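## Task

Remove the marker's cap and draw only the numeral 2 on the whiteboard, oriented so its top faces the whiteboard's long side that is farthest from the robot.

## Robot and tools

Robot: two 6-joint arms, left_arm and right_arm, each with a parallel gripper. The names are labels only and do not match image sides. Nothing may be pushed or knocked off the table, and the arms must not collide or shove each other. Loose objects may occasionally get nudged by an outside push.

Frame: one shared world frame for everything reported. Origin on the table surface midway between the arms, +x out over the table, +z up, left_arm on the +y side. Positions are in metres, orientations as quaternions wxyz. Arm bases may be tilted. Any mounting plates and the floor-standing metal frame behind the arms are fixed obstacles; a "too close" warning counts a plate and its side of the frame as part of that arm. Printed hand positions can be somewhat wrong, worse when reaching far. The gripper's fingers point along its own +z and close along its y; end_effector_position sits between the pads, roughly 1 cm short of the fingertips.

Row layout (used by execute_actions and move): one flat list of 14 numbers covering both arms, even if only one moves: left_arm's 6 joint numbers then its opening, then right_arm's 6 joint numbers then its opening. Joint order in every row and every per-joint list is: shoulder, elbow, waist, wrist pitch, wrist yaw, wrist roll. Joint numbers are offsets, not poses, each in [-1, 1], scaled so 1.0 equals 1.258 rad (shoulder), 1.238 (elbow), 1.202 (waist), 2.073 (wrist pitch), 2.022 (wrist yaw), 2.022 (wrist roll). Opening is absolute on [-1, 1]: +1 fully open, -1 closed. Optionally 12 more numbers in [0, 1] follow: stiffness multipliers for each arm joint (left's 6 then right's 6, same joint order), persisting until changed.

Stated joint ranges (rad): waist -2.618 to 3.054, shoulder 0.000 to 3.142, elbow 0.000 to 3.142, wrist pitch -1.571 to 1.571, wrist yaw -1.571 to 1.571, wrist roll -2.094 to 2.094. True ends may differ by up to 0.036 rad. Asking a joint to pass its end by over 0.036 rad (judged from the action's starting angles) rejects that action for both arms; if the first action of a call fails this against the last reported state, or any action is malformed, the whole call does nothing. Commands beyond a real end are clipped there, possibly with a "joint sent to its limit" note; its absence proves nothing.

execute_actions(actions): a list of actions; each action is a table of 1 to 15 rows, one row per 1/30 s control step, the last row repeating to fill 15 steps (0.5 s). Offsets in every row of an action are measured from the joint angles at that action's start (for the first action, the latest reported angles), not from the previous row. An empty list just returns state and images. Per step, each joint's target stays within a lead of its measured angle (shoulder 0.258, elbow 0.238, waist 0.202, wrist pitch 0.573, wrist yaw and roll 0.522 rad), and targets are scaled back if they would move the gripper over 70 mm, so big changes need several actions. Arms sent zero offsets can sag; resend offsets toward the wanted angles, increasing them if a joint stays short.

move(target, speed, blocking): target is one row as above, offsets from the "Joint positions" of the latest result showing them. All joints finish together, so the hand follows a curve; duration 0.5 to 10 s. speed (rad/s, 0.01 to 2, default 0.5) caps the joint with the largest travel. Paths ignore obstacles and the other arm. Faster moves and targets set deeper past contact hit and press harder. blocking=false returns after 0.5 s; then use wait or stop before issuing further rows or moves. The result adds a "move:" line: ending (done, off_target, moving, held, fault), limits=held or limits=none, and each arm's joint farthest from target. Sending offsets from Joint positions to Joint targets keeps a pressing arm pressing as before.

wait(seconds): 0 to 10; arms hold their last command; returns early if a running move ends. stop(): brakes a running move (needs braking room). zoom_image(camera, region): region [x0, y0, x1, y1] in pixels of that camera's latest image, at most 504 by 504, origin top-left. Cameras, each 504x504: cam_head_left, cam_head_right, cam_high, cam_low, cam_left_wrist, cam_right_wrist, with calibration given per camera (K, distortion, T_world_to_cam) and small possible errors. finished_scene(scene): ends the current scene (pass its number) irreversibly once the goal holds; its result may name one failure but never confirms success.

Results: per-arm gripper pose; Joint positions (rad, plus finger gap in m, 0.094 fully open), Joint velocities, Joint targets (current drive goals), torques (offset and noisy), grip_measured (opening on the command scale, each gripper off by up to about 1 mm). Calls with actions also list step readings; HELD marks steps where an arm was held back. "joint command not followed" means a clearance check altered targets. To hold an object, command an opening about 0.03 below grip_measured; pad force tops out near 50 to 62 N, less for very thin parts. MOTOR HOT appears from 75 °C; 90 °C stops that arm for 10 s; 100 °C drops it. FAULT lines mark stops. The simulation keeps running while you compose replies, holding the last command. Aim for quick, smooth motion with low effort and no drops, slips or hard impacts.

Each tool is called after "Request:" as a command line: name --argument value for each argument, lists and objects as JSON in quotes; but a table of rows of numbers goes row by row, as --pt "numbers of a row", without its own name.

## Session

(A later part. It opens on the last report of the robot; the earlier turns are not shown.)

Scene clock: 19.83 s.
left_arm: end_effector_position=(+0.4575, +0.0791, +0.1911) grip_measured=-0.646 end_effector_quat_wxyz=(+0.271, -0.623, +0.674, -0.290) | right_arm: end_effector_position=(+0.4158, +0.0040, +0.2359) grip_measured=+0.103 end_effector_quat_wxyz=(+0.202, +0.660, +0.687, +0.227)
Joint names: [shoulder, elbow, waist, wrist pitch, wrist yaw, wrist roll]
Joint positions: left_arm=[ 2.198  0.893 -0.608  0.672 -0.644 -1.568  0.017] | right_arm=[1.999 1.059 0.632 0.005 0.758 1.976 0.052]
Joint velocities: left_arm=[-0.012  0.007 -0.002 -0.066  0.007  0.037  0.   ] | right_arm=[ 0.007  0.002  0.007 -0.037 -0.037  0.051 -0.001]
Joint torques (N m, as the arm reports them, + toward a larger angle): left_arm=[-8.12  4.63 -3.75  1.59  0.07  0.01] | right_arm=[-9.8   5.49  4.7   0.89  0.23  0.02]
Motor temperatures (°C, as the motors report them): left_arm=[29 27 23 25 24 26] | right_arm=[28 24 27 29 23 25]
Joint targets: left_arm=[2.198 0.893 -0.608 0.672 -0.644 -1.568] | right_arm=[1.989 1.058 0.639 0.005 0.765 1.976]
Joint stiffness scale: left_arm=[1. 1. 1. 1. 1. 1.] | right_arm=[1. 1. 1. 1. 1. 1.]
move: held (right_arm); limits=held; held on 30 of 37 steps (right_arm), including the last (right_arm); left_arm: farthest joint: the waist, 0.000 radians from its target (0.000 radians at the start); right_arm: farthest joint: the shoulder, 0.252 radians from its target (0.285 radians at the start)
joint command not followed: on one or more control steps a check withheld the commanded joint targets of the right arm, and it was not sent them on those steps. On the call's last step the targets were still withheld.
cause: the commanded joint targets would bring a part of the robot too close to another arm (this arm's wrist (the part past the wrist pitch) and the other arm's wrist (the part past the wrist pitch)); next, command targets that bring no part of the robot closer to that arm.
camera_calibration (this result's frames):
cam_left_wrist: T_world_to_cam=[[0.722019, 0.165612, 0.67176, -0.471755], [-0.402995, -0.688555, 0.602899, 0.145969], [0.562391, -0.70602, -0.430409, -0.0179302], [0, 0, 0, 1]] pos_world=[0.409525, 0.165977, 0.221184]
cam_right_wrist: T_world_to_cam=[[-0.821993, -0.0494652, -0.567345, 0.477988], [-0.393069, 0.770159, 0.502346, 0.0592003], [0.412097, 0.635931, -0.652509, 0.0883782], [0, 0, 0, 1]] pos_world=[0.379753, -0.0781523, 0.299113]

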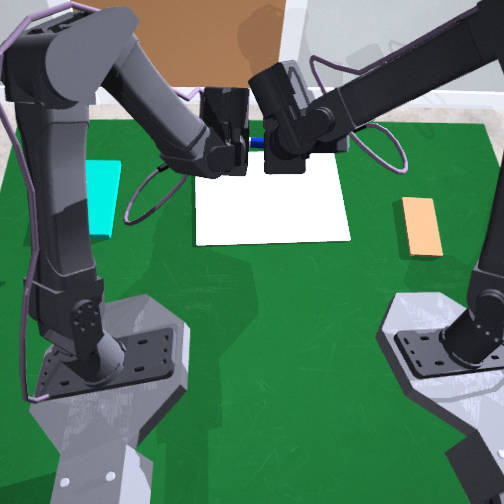

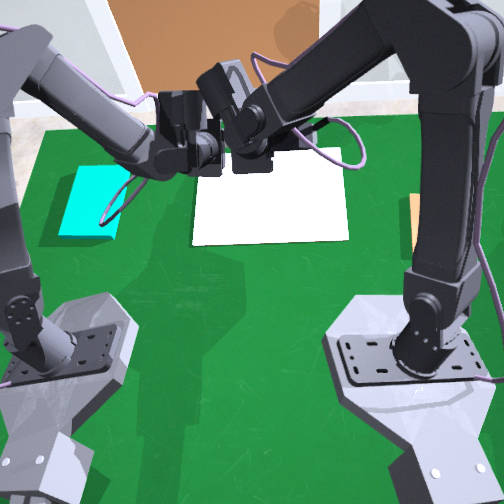

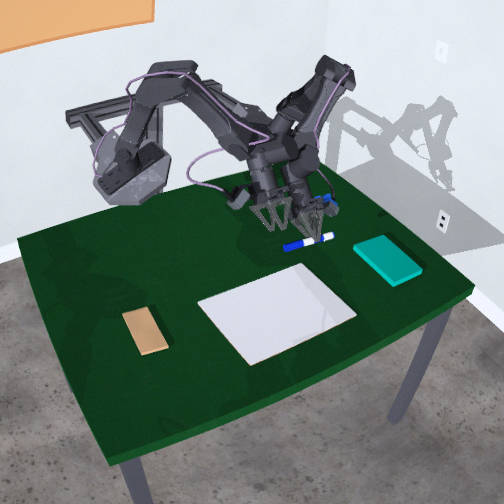

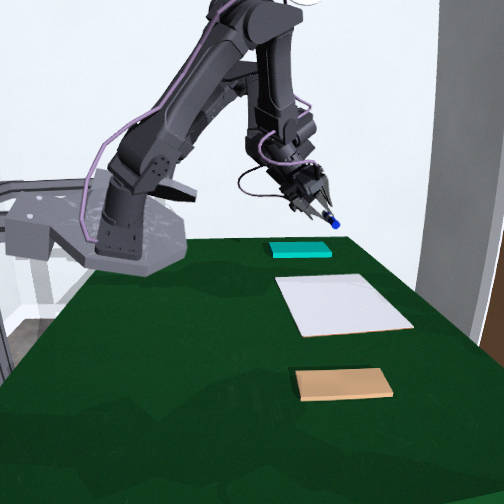

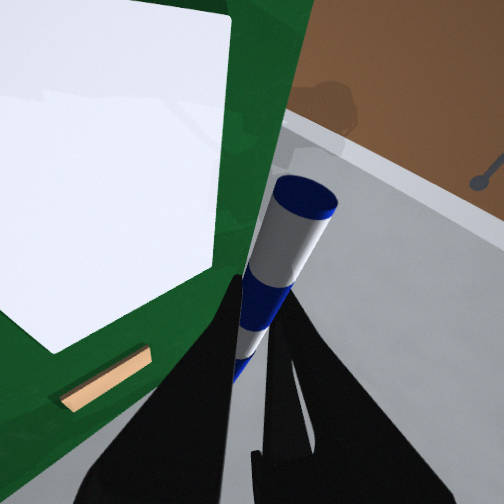

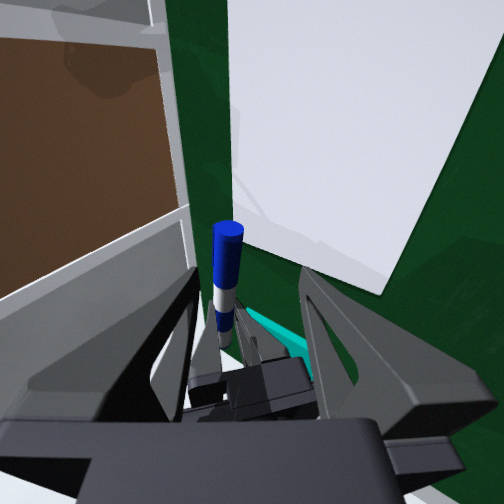

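Request:
move --target '[0,0,0,0,0,0,-0.72,-0.05,0,-0.5,0,0,0,0.1]' --speed 0.8

Scene clock: 23.27 s.
left_arm: end_effector_position=(+0.4575, +0.0791, +0.1911) grip_measured=-0.646 end_effector_quat_wxyz=(+0.271, -0.623, +0.674, -0.290) | right_arm: end_effector_position=(+0.4719, -0.2523, +0.1515) grip_measured=+0.103 end_effector_quat_wxyz=(+0.258, +0.823, +0.503, +0.058)
Joint names: [shoulder, elbow, waist, wrist pitch, wrist yaw, wrist roll]
Joint positions: left_arm=[ 2.198  0.893 -0.608  0.672 -0.644 -1.568  0.017] | right_arm=[1.968 1.059 0.018 0.006 0.746 1.976 0.052]
Joint velocities: left_arm=[-0.022  0.002  0.007 -0.007  0.037 -0.066  0.001] | right_arm=[-0.002  0.002  0.007 -0.095 -0.037 -0.022 -0.001]
Joint torques (N m, as the arm reports them, + toward a larger angle): left_arm=[-8.09  4.58 -3.71  1.6   0.08  0.04] | right_arm=[-12.64   4.65   4.25   0.67   0.34   0.02]
Motor temperatures (°C, as the motors report them): left_arm=[30 27 23 25 24 26] | right_arm=[29 24 27 29 23 25]
Joint targets: left_arm=[2.198 0.893 -0.608 0.672 -0.644 -1.568] | right_arm=[1.936 1.059 0.030 0.005 0.758 1.976]
Joint stiffness scale: left_arm=[1. 1. 1. 1. 1. 1.] | right_arm=[1. 1. 1. 1. 1. 1.]
move: off_target (right_arm); limits=none; left_arm: farthest joint: the waist, 0.000 radians from its target (0.000 radians at the start); right_arm: farthest joint: the shoulder, 0.032 radians from its target (0.062 radians at the start)
camera_calibration (this result's frames):
cam_left_wrist: T_world_to_cam=[[0.722019, 0.165612, 0.67176, -0.471755], [-0.402995, -0.688555, 0.602899, 0.145969], [0.562391, -0.70602, -0.430409, -0.0179302], [0, 0, 0, 1]] pos_world=[0.409525, 0.165977, 0.221184]
cam_right_wrist: T_world_to_cam=[[-0.815283, 0.344616, -0.465353, 0.54438], [0.166552, 0.909227, 0.381532, 0.110315], [0.554594, 0.233551, -0.798673, 0.0265269], [0, 0, 0, 1]] pos_world=[0.410739, -0.294099, 0.232426]

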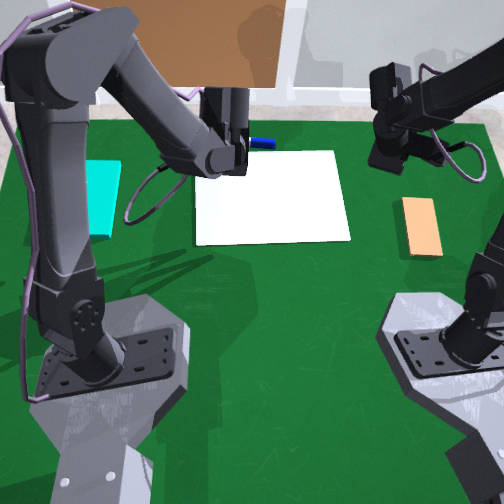

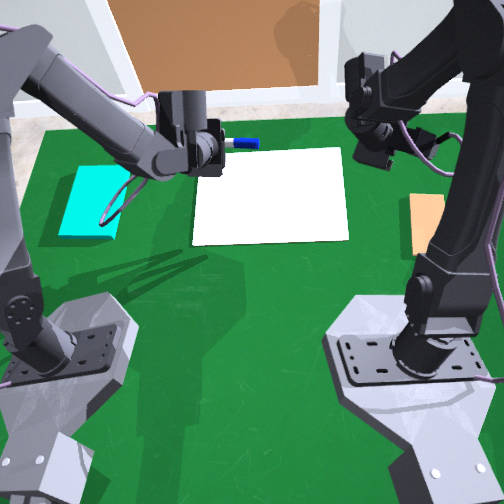

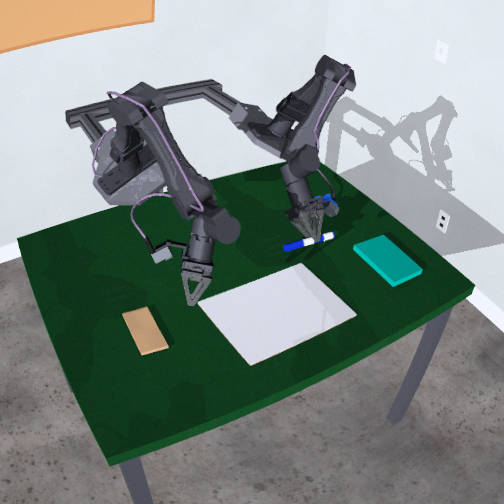

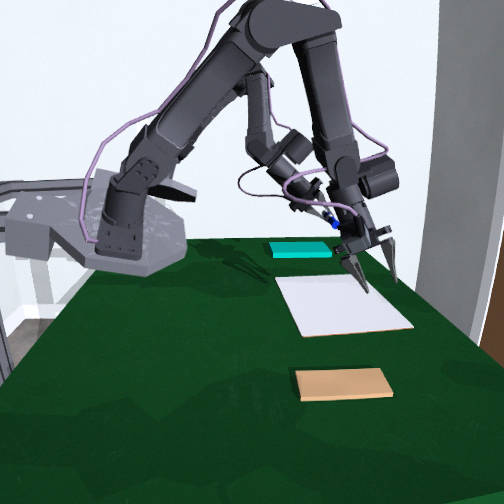

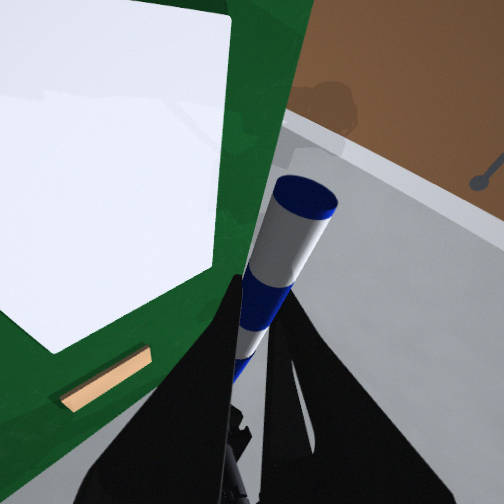

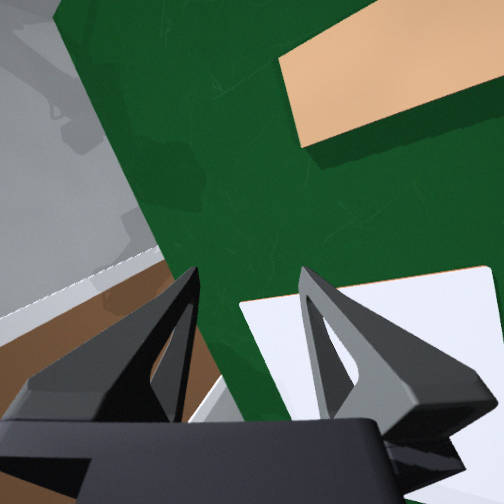

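Request:
move --target '[-0.34,0.068,-0.108,0.08,0.32,0.978,-0.72,0.15,-0.315,0,0.745,-0.37,-1.0,0.1]' --speed 1.2

Scene clock: 26.23 s.
left_arm: end_effector_position=(+0.4852, +0.0014, +0.4895) grip_measured=-0.647 end_effector_quat_wxyz=(+0.678, +0.223, +0.656, -0.245) | right_arm: end_effector_position=(+0.5274, -0.1495, +0.2450) grip_measured=+0.103 end_effector_quat_wxyz=(+0.620, +0.039, +0.766, +0.163)
Joint names: [shoulder, elbow, waist, wrist pitch, wrist yaw, wrist roll]
Joint positions: left_arm=[ 1.785  0.956 -0.725  0.837 -0.01   0.402  0.017] | right_arm=[ 2.146  0.686  0.018  1.529  0.011 -0.036  0.052]
Joint velocities: left_arm=[ 0.002 -0.017 -0.012  0.007 -0.037  0.007 -0.002] | right_arm=[ 0.017 -0.022  0.012 -0.037 -0.051  0.051 -0.   ]
Joint torques (N m, as the arm reports them, + toward a larger angle): left_arm=[-7.72  8.16 -4.24  1.88  0.47  0.13] | right_arm=[-8.13  1.22  3.01  1.73 -0.35 -0.09]
Motor temperatures (°C, as the motors report them): left_arm=[30 27 23 26 24 26] | right_arm=[29 24 27 29 23 25]
Joint targets: left_arm=[1.770 0.977 -0.738 0.838 0.003 0.410] | right_arm=[2.157 0.669 0.018 1.550 -0.002 -0.046]
Joint stiffness scale: left_arm=[1. 1. 1. 1. 1. 1.] | right_arm=[1. 1. 1. 1. 1. 1.]
move: off_target (left_arm, right_arm); limits=none; left_arm: farthest joint: the elbow, 0.022 radians from its target (0.084 radians at the start); right_arm: farthest joint: the wrist pitch, 0.022 radians from its target (1.544 radians at the start)
camera_calibration (this result's frames):
cam_left_wrist: T_world_to_cam=[[-0.568807, -0.785666, 0.243286, 0.158054], [-0.6353, 0.231838, -0.736644, 0.690816], [0.522353, -0.573568, -0.631005, 0.157481], [0, 0, 0, 1]] pos_world=[0.446517, 0.0543465, 0.569805]
cam_right_wrist: T_world_to_cam=[[0.132394, -0.952971, -0.272612, -0.143323], [-0.759775, 0.0790619, -0.645361, 0.587925], [0.636564, 0.292566, -0.713576, -0.00887523], [0, 0, 0, 1]] pos_world=[0.471315, -0.180469, 0.334019]

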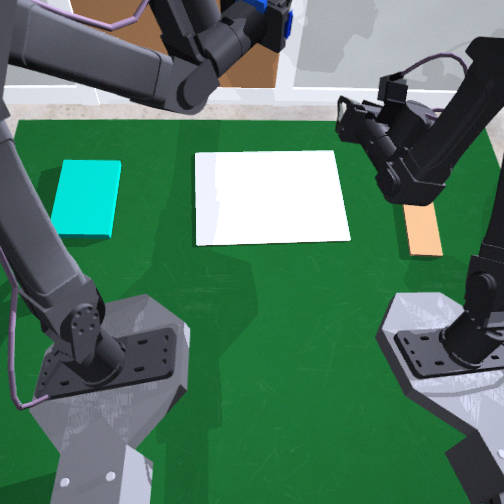

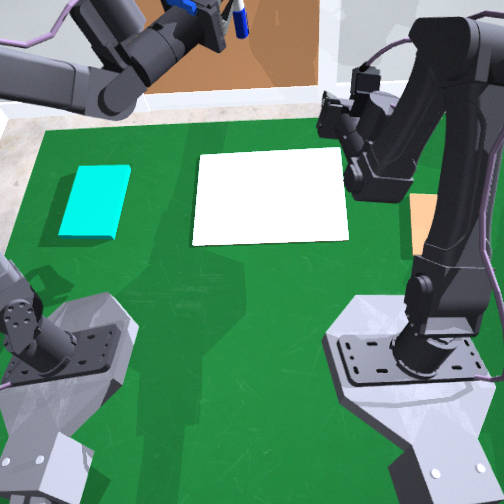

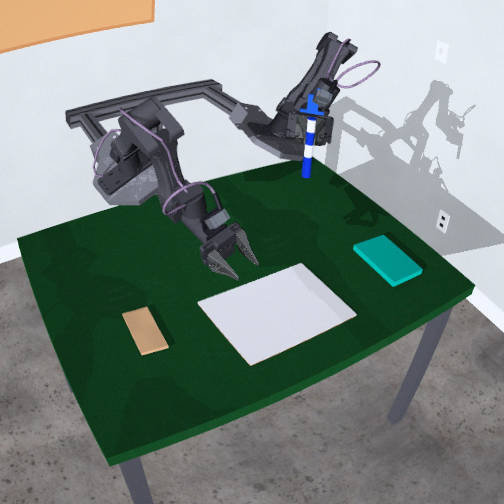

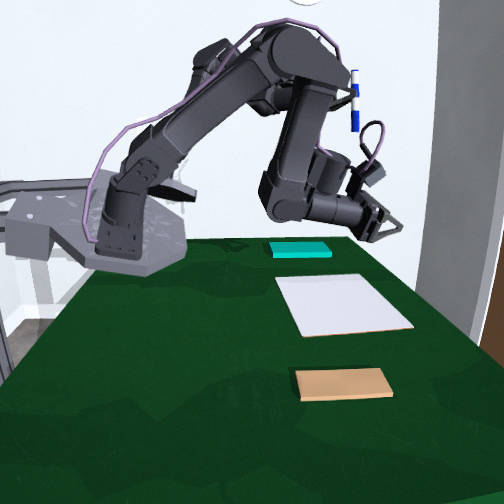

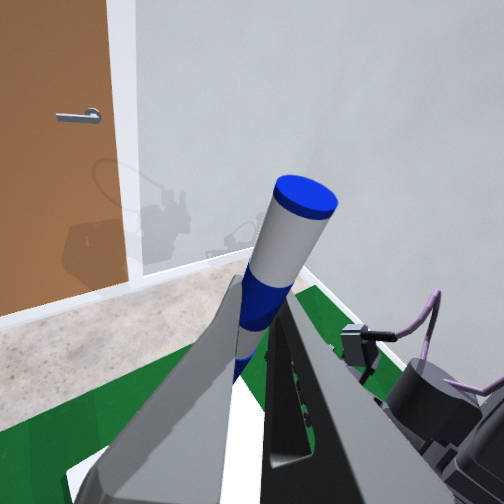

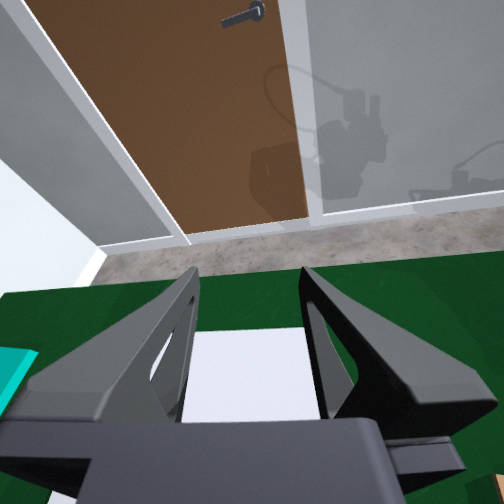

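Request:
move --target '[0,0,0,0,0,0,-0.72,-0.01,0.01,0.299,0.015,0,-0.18,0.1]' --speed 0.6

Scene clock: 27.80 s.
left_arm: end_effector_position=(+0.4853, +0.0016, +0.4894) grip_measured=-0.647 end_effector_quat_wxyz=(+0.678, +0.223, +0.656, -0.245) | right_arm: end_effector_position=(+0.4752, +0.0022, +0.3114) grip_measured=+0.103 end_effector_quat_wxyz=(+0.667, -0.183, +0.698, +0.184)
Joint names: [shoulder, elbow, waist, wrist pitch, wrist yaw, wrist roll]
Joint positions: left_arm=[ 1.785  0.956 -0.725  0.837 -0.011  0.402  0.017] | right_arm=[ 2.146  0.686  0.37   1.539  0.017 -0.393  0.052]
Joint velocities: left_arm=[-0.007  0.002 -0.002  0.007 -0.037 -0.022  0.001] | right_arm=[-0.002 -0.007 -0.002  0.022  0.007  0.051  0.   ]
Joint torques (N m, as the arm reports them, + toward a larger angle): left_arm=[-6.7   6.66 -3.25  1.87  0.34  0.03] | right_arm=[-9.8   4.29  4.25  1.67 -0.32 -0.05]
Motor temperatures (°C, as the motors report them): left_arm=[30 27 23 26 24 26] | right_arm=[29 24 27 29 23 25]
Joint targets: left_arm=[1.785 0.956 -0.725 0.837 -0.010 0.402] | right_arm=[2.133 0.699 0.377 1.559 0.011 -0.400]
Joint stiffness scale: left_arm=[1. 1. 1. 1. 1. 1.] | right_arm=[1. 1. 1. 1. 1. 1.]
move: off_target (right_arm); limits=none; left_arm: farthest joint: the wrist yaw, 0.001 radians from its target (0.000 radians at the start); right_arm: farthest joint: the wrist pitch, 0.021 radians from its target (0.031 radians at the start)
camera_calibration (this result's frames):
cam_left_wrist: T_world_to_cam=[[-0.567891, -0.786322, 0.243304, 0.157803], [-0.63583, 0.231366, -0.736336, 0.690904], [0.522705, -0.572859, -0.631358, 0.15745], [0, 0, 0, 1]] pos_world=[0.446612, 0.0544287, 0.56975]
cam_right_wrist: T_world_to_cam=[[0.488269, -0.872609, 0.012117, -0.23174], [-0.54928, -0.31808, -0.772733, 0.519636], [0.678148, 0.370646, -0.634615, -0.0171271], [0, 0, 0, 1]] pos_world=[0.410192, -0.0305843, 0.393479]

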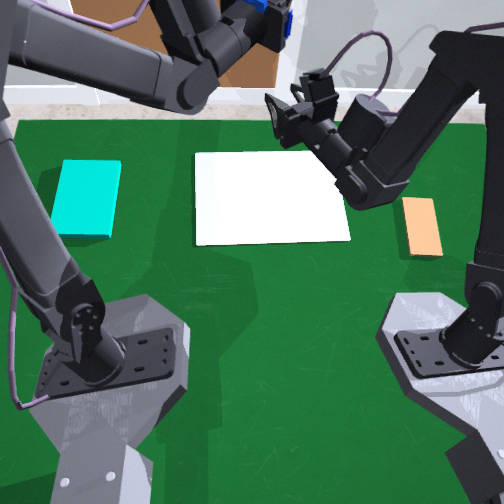

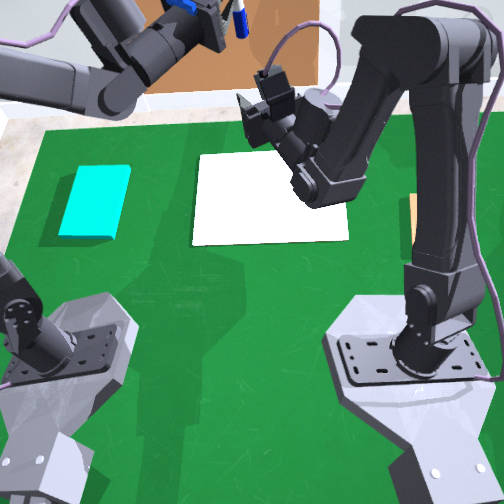

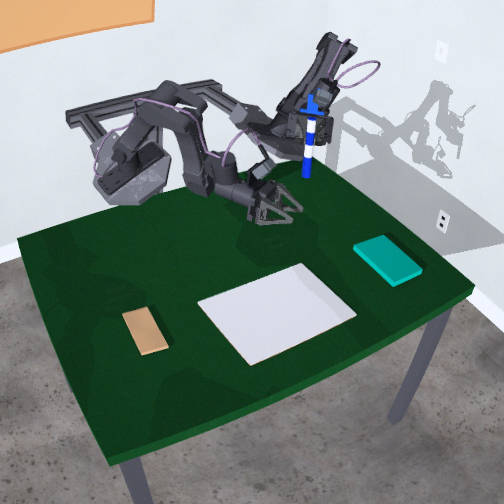

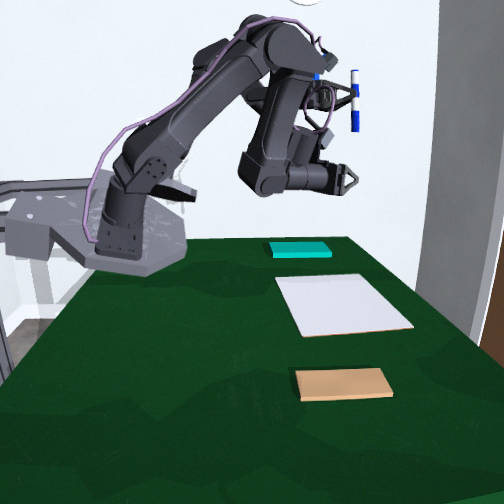

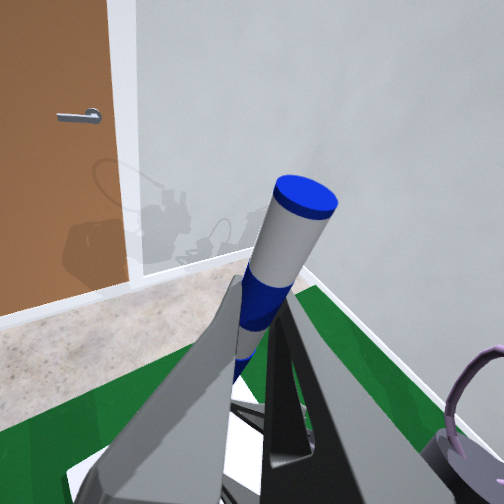

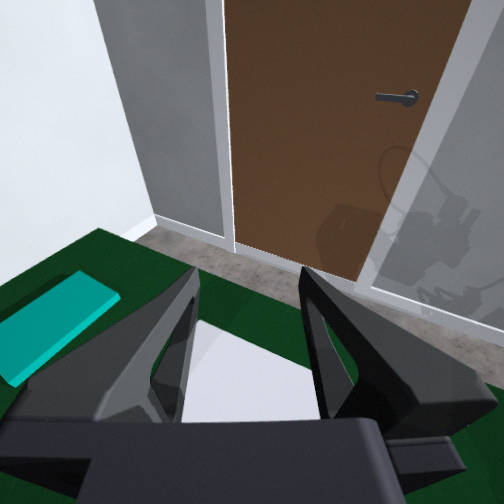

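Request:
move --target '[0.225,-0.116,0.077,0.192,0,0,-0.72,0,0,0,0,0,0,0.1]' --speed 0.3

Scene clock: 30.10 s.
left_arm: end_effector_position=(+0.4855, +0.0066, +0.3759) grip_measured=-0.647 end_effector_quat_wxyz=(+0.668, +0.202, +0.684, -0.212) | right_arm: end_effector_position=(+0.4751, +0.0022, +0.3103) grip_measured=+0.103 end_effector_quat_wxyz=(+0.666, -0.183, +0.700, +0.183)
Joint names: [shoulder, elbow, waist, wrist pitch, wrist yaw, wrist roll]
Joint positions: left_arm=[ 2.063  0.824 -0.632  1.229 -0.013  0.402  0.017] | right_arm=[ 2.146  0.686  0.37   1.535  0.019 -0.393  0.052]
Joint velocities: left_arm=[ 0.012  0.012 -0.012  0.051 -0.037 -0.007 -0.001] | right_arm=[ 0.002 -0.022  0.002  0.051 -0.007 -0.066 -0.001]
Joint torques (N m, as the arm reports them, + toward a larger angle): left_arm=[-7.31  4.33 -3.65  1.93  0.35  0.02] | right_arm=[-8.74  3.26  3.63  1.51 -0.25  0.  ]
Motor temperatures (°C, as the motors report them): left_arm=[30 27 23 26 24 26] | right_arm=[29 24 27 30 23 25]
Joint targets: left_arm=[2.068 0.812 -0.632 1.235 -0.011 0.402] | right_arm=[2.146 0.686 0.370 1.539 0.017 -0.393]
Joint stiffness scale: left_arm=[1. 1. 1. 1. 1. 1.] | right_arm=[1. 1. 1. 1. 1. 1.]
move: done; limits=none; left_arm: farthest joint: the elbow, 0.012 radians from its target (0.143 radians at the start); right_arm: farthest joint: the wrist pitch, 0.004 radians from its target (0.000 radians at the start)
camera_calibration (this result's frames):
cam_left_wrist: T_world_to_cam=[[-0.491688, -0.836736, 0.24107, 0.15365], [-0.686003, 0.201702, -0.699083, 0.616849], [0.536324, -0.509106, -0.673178, 0.0972582], [0, 0, 0, 1]] pos_world=[0.446546, 0.0536594, 0.45966]
cam_right_wrist: T_world_to_cam=[[0.487945, -0.872782, 0.0126612, -0.231705], [-0.552409, -0.320001, -0.769704, 0.519291], [0.675836, 0.368579, -0.638276, -0.0155584], [0, 0, 0, 1]] pos_world=[0.410435, -0.03032, 0.392703]

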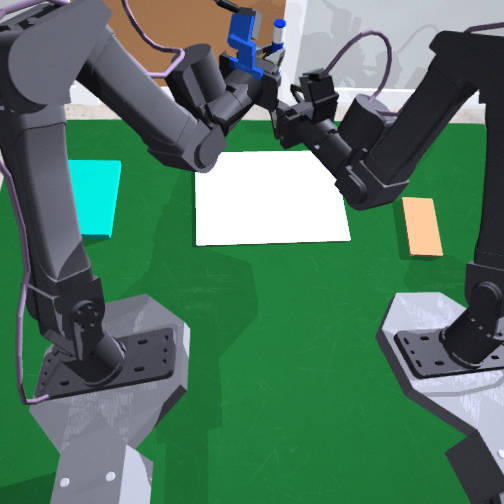

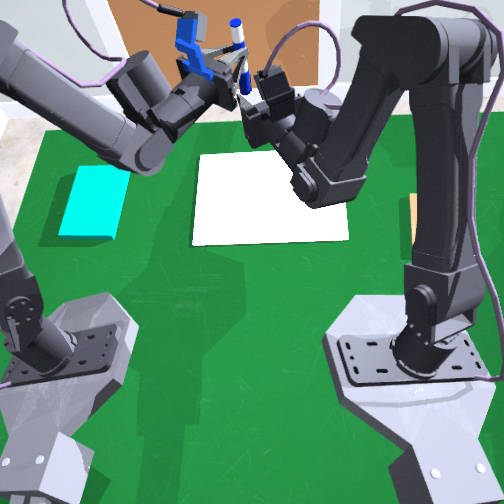

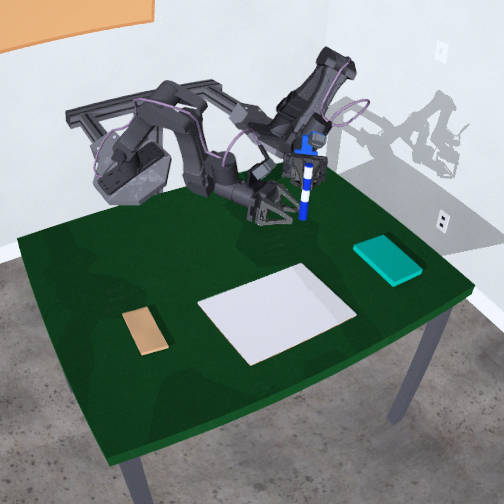

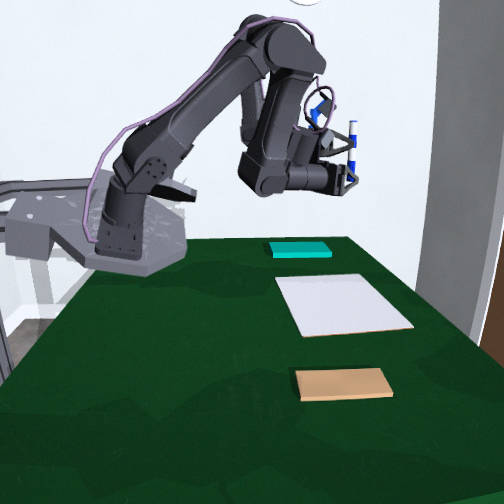

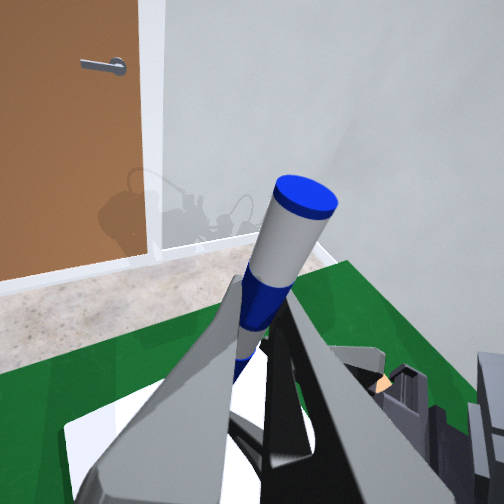

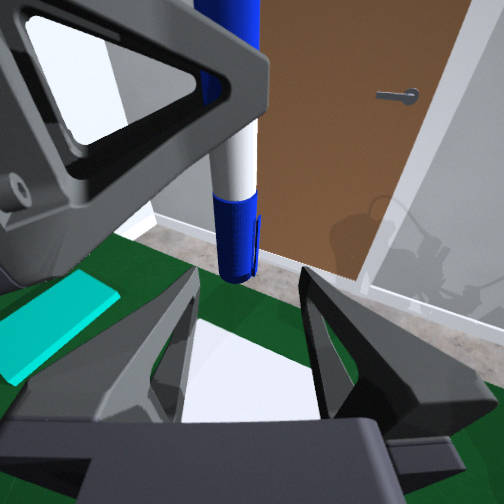

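Request:
move --target '[0,0,0,0,0,0,-0.72,-0.11,0.045,0.033,-0.075,0,0,0.1]' --speed 0.15

Scene clock: 32.53 s.
left_arm: end_effector_position=(+0.4865, +0.0080, +0.3762) grip_measured=-0.647 end_effector_quat_wxyz=(+0.670, +0.199, +0.684, -0.210) | right_arm: end_effector_position=(+0.4827, +0.0065, +0.3306) grip_measured=+0.102 end_effector_quat_wxyz=(+0.656, -0.192, +0.705, +0.188)
Joint names: [shoulder, elbow, waist, wrist pitch, wrist yaw, wrist roll]
Joint positions: left_arm=[ 2.063  0.824 -0.631  1.232 -0.018  0.402  0.017] | right_arm=[ 2.042  0.712  0.388  1.375  0.026 -0.393  0.052]
Joint velocities: left_arm=[-0.007  0.022  0.012  0.022 -0.051  0.066 -0.   ] | right_arm=[ 0.012  0.002 -0.007 -0.066 -0.007  0.066 -0.   ]
Joint torques (N m, as the arm reports them, + toward a larger angle): left_arm=[-7.69  5.16 -3.67  1.85  0.37  0.03] | right_arm=[-11.57   6.51   5.57   1.52  -0.34   0.  ]
Motor temperatures (°C, as the motors report them): left_arm=[30 27 23 27 24 26] | right_arm=[30 24 27 30 23 25]
Joint targets: left_arm=[2.063 0.824 -0.632 1.229 -0.013 0.402] | right_arm=[2.007 0.742 0.409 1.379 0.019 -0.393]
Joint stiffness scale: left_arm=[1. 1. 1. 1. 1. 1.] | right_arm=[1. 1. 1. 1. 1. 1.]
move: off_target (right_arm); limits=none; left_arm: farthest joint: the wrist yaw, 0.005 radians from its target (0.000 radians at the start); right_arm: farthest joint: the shoulder, 0.034 radians from its target (0.138 radians at the start)
camera_calibration (this result's frames):
cam_left_wrist: T_world_to_cam=[[-0.486236, -0.839908, 0.2411, 0.152576], [-0.686677, 0.196628, -0.699866, 0.618078], [0.540416, -0.505857, -0.672353, 0.0953237], [0, 0, 0, 1]] pos_world=[0.447094, 0.0548389, 0.459877]
cam_right_wrist: T_world_to_cam=[[0.507004, -0.86187, 0.0112847, -0.240755], [-0.560758, -0.339758, -0.75506, 0.539872], [0.654597, 0.37649, -0.655559, 0.00663366], [0, 0, 0, 1]] pos_world=[0.420459, -0.0265706, 0.414701]

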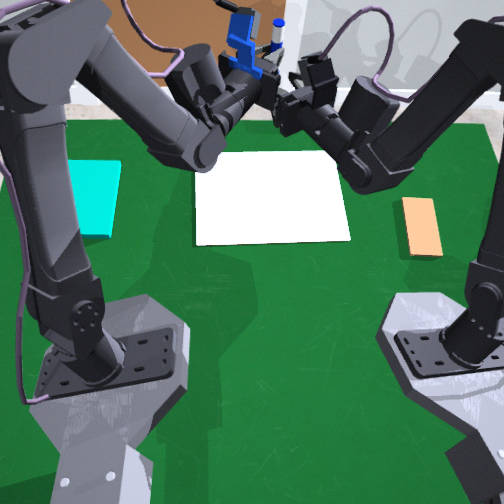

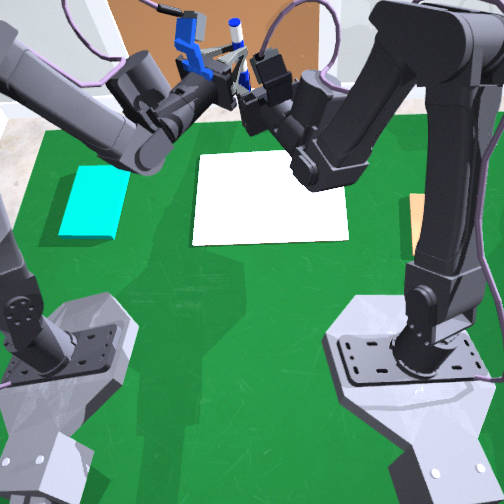

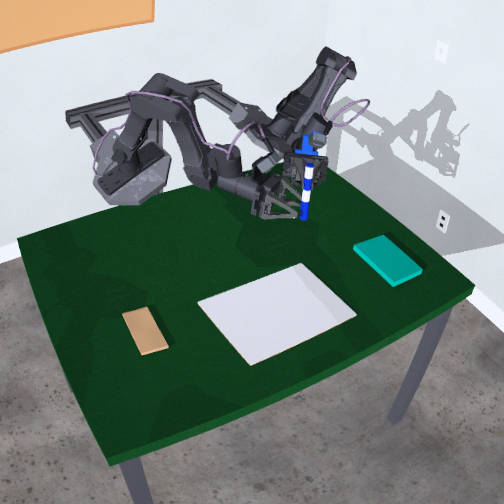

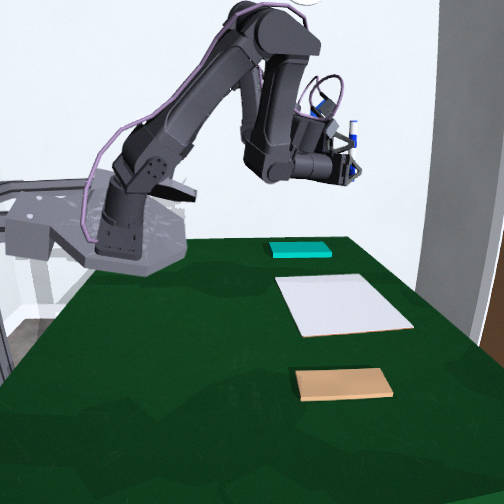

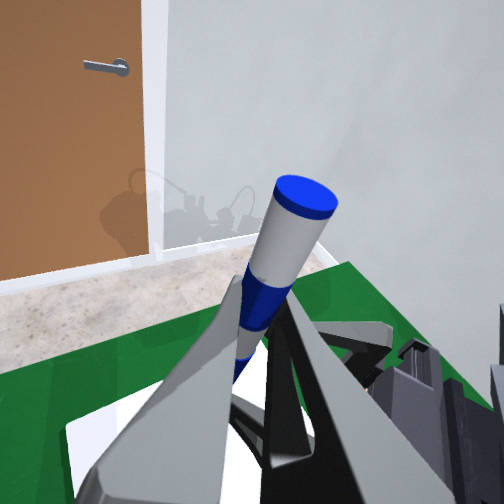

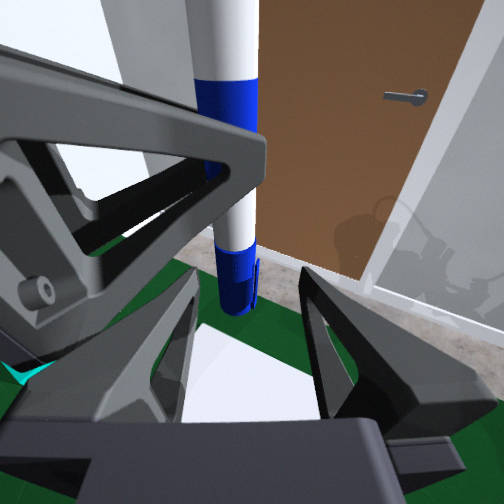

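Request:
zoom_image --camera "cam_low" --region '[300,90,400,200]'

Request:
zoom_image --camera "cam_high" --region '[240,140,350,240]'

Region (300, 90, 400, 200) of cam_low's 504x504 image, scaled by 4.582, with more detail than that image has; it fills the left 458 columns of this view, and the rest is white.

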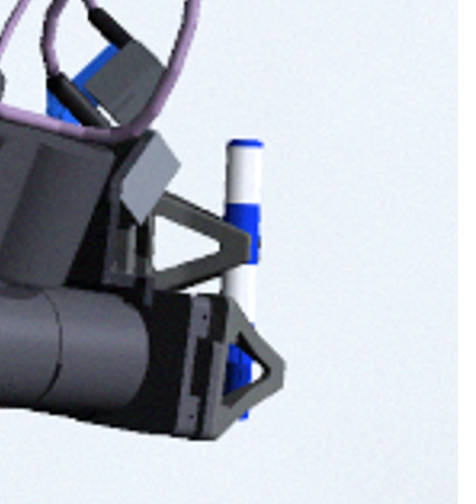

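Region (240, 140, 350, 240) of cam_high's 504x504 image, scaled by 4.582, with more detail than that image has; it fills the top 458 rows of this view, and the rest is white.

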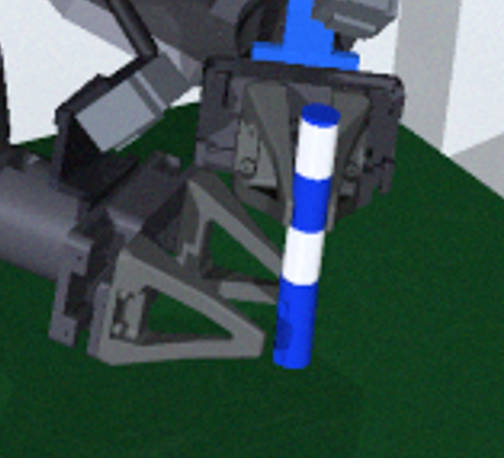

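Request:
execute_actions --actions '[[[0,0,0,0,0,0,-0.72,0,0,0,0,0,0,-0.35]],[[0,0,0,0,0,0,-0.72,0,0,0,0,0,0,-0.54]],[[0,0,0,0,0,0,-0.72,0,0,0,0,0,0,-0.68]],[[0,0,0,0,0,0,-0.72,0,0,0,0,0,0,-0.68]]]'

Scene clock: 35.00 s.
left_arm: end_effector_position=(+0.4864, +0.0079, +0.3760) grip_measured=-0.647 end_effector_quat_wxyz=(+0.669, +0.199, +0.684, -0.210) | right_arm: end_effector_position=(+0.4804, +0.0100, +0.3289) grip_measured=-0.636 end_effector_quat_wxyz=(+0.652, -0.200, +0.705, +0.195)
Joint names: [shoulder, elbow, waist, wrist pitch, wrist yaw, wrist roll]
Joint positions: left_arm=[ 2.063  0.824 -0.631  1.232 -0.018  0.402  0.017] | right_arm=[ 2.042  0.712  0.388  1.362  0.009 -0.393  0.017]
Joint velocities: left_arm=[ 0.002 -0.037  0.002 -0.051  0.037  0.022  0.   ] | right_arm=[-0.002 -0.012 -0.002  0.051 -0.081  0.007 -0.   ]
Joint torques (N m, as the arm reports them, + toward a larger angle): left_arm=[-7.67  5.14 -3.55  1.9   0.33  0.04] | right_arm=[-8.59  4.04  3.56  1.46 -0.22  0.01]
Motor temperatures (°C, as the motors report them): left_arm=[30 27 23 27 24 26] | right_arm=[30 24 27 30 23 25]
Joint targets: left_arm=[2.063 0.824 -0.631 1.232 -0.018 0.402] | right_arm=[2.042 0.712 0.388 1.362 0.010 -0.393]
Joint stiffness scale: left_arm=[1. 1. 1. 1. 1. 1.] | right_arm=[1. 1. 1. 1. 1. 1.]
Step readings (joint positions; steps 1 to 15: 1st action; 16 to 30: 2nd action; 31 to 45: 3rd action; 46 to 60: 4th action):
0: left_arm=[2.063 0.824 -0.631 1.232 -0.018 0.402] | right_arm=[2.042 0.712 0.388 1.375 0.026 -0.393]
1: left_arm=[2.063 0.824 -0.631 1.232 -0.018 0.402] | right_arm=[2.042 0.712 0.388 1.375 0.027 -0.393]
2: left_arm=[2.063 0.824 -0.631 1.232 -0.018 0.402] | right_arm=[2.042 0.712 0.388 1.374 0.027 -0.393]
4: left_arm=[2.063 0.824 -0.631 1.232 -0.018 0.402] | right_arm=[2.042 0.712 0.388 1.373 0.027 -0.393]
8: left_arm=[2.063 0.824 -0.631 1.232 -0.018 0.402] | right_arm=[2.042 0.712 0.388 1.372 0.027 -0.393]
15: left_arm=[2.063 0.824 -0.631 1.232 -0.018 0.402] | right_arm=[2.042 0.712 0.388 1.371 0.027 -0.393]
16: left_arm=[2.063 0.824 -0.631 1.232 -0.018 0.402] | right_arm=[2.042 0.712 0.388 1.371 0.026 -0.393]
17: left_arm=[2.063 0.824 -0.631 1.232 -0.018 0.402] | right_arm=[2.042 0.712 0.388 1.368 0.020 -0.393]
19: left_arm=[2.063 0.824 -0.631 1.232 -0.018 0.402] | right_arm=[2.042 0.712 0.388 1.366 0.015 -0.393]
23: left_arm=[2.063 0.824 -0.631 1.232 -0.018 0.402] | right_arm=[2.042 0.712 0.388 1.365 0.015 -0.393]
30: left_arm=[2.063 0.824 -0.631 1.232 -0.018 0.402] | right_arm=[2.042 0.712 0.388 1.365 0.015 -0.393]
31: left_arm=[2.063 0.824 -0.631 1.232 -0.018 0.402] | right_arm=[2.042 0.712 0.388 1.364 0.012 -0.393]
32: left_arm=[2.063 0.824 -0.631 1.232 -0.018 0.402] | right_arm=[2.042 0.712 0.388 1.363 0.010 -0.393]
34: left_arm=[2.063 0.824 -0.631 1.232 -0.018 0.402] | right_arm=[2.042 0.712 0.388 1.362 0.010 -0.393]
38: left_arm=[2.063 0.824 -0.631 1.232 -0.018 0.402] | right_arm=[2.042 0.712 0.388 1.362 0.010 -0.393]
45: left_arm=[2.063 0.824 -0.631 1.232 -0.018 0.402] | right_arm=[2.042 0.712 0.388 1.362 0.010 -0.393]
46: left_arm=[2.063 0.824 -0.631 1.232 -0.018 0.402] | right_arm=[2.042 0.712 0.388 1.362 0.009 -0.393]
47: left_arm=[2.063 0.824 -0.631 1.232 -0.018 0.402] | right_arm=[2.042 0.712 0.388 1.362 0.009 -0.393]
49: left_arm=[2.063 0.824 -0.631 1.232 -0.018 0.402] | right_arm=[2.042 0.712 0.388 1.362 0.009 -0.393]
53: left_arm=[2.063 0.824 -0.631 1.232 -0.018 0.402] | right_arm=[2.042 0.712 0.388 1.362 0.009 -0.393]
60: Joint positions above
camera_calibration (this result's frames):
cam_left_wrist: T_world_to_cam=[[-0.486359, -0.839851, 0.241049, 0.152622], [-0.687017, 0.197117, -0.699394, 0.617923], [0.539872, -0.505762, -0.672862, 0.0956556], [0, 0, 0, 1]] pos_world=[0.447111, 0.0547553, 0.459745]
cam_right_wrist: T_world_to_cam=[[0.525356, -0.850823, 0.0100436, -0.244956], [-0.557265, -0.352965, -0.751579, 0.535741], [0.643006, 0.38925, -0.659566, 0.012455], [0, 0, 0, 1]] pos_world=[0.41923, -0.0241642, 0.413327]

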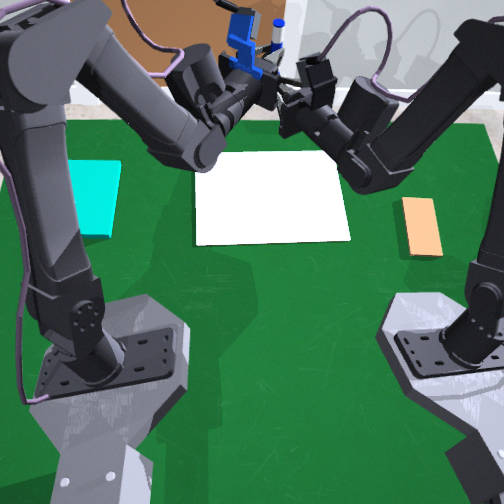

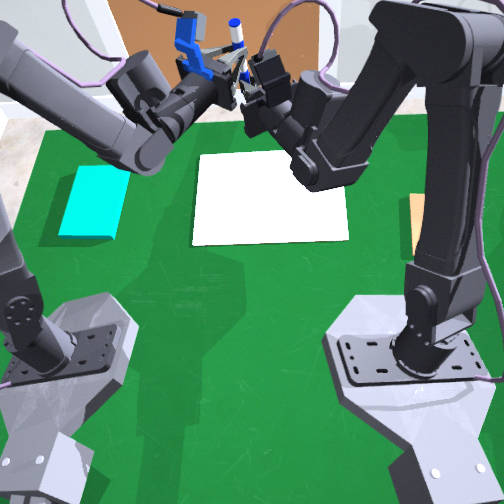

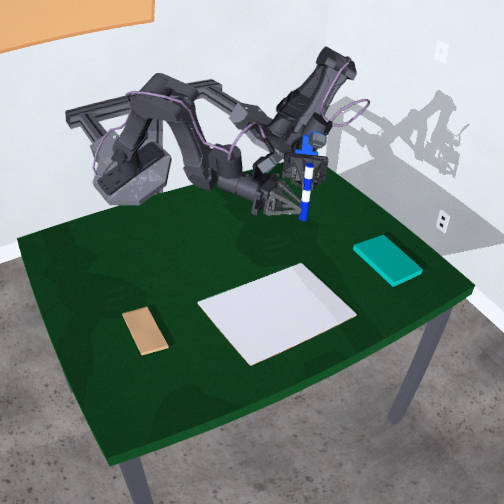

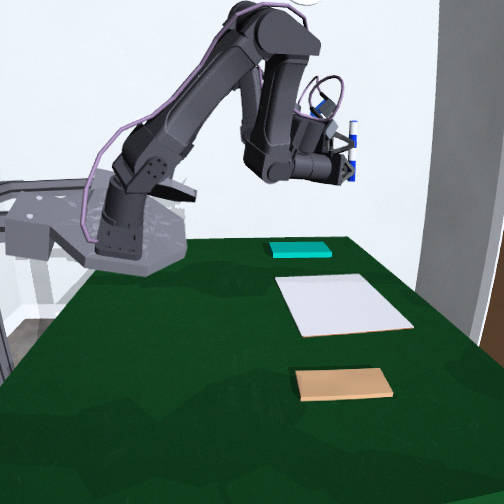

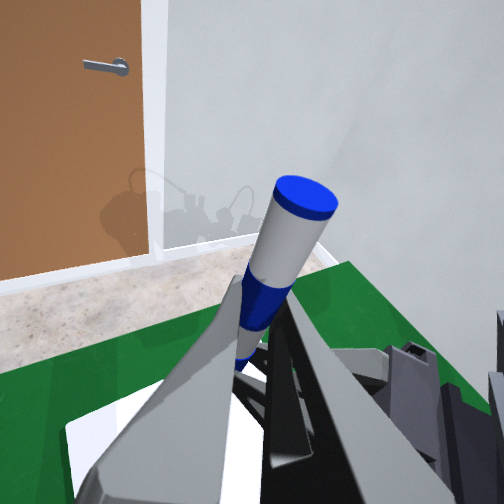

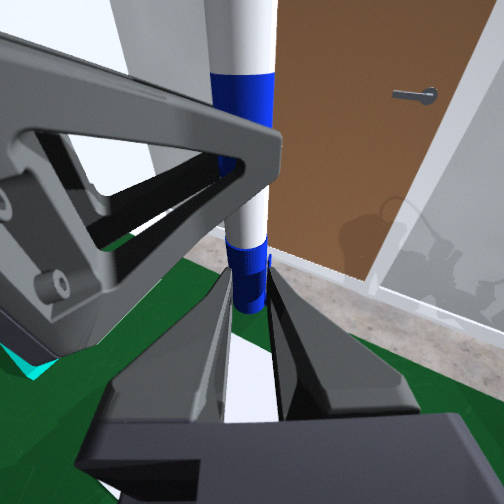

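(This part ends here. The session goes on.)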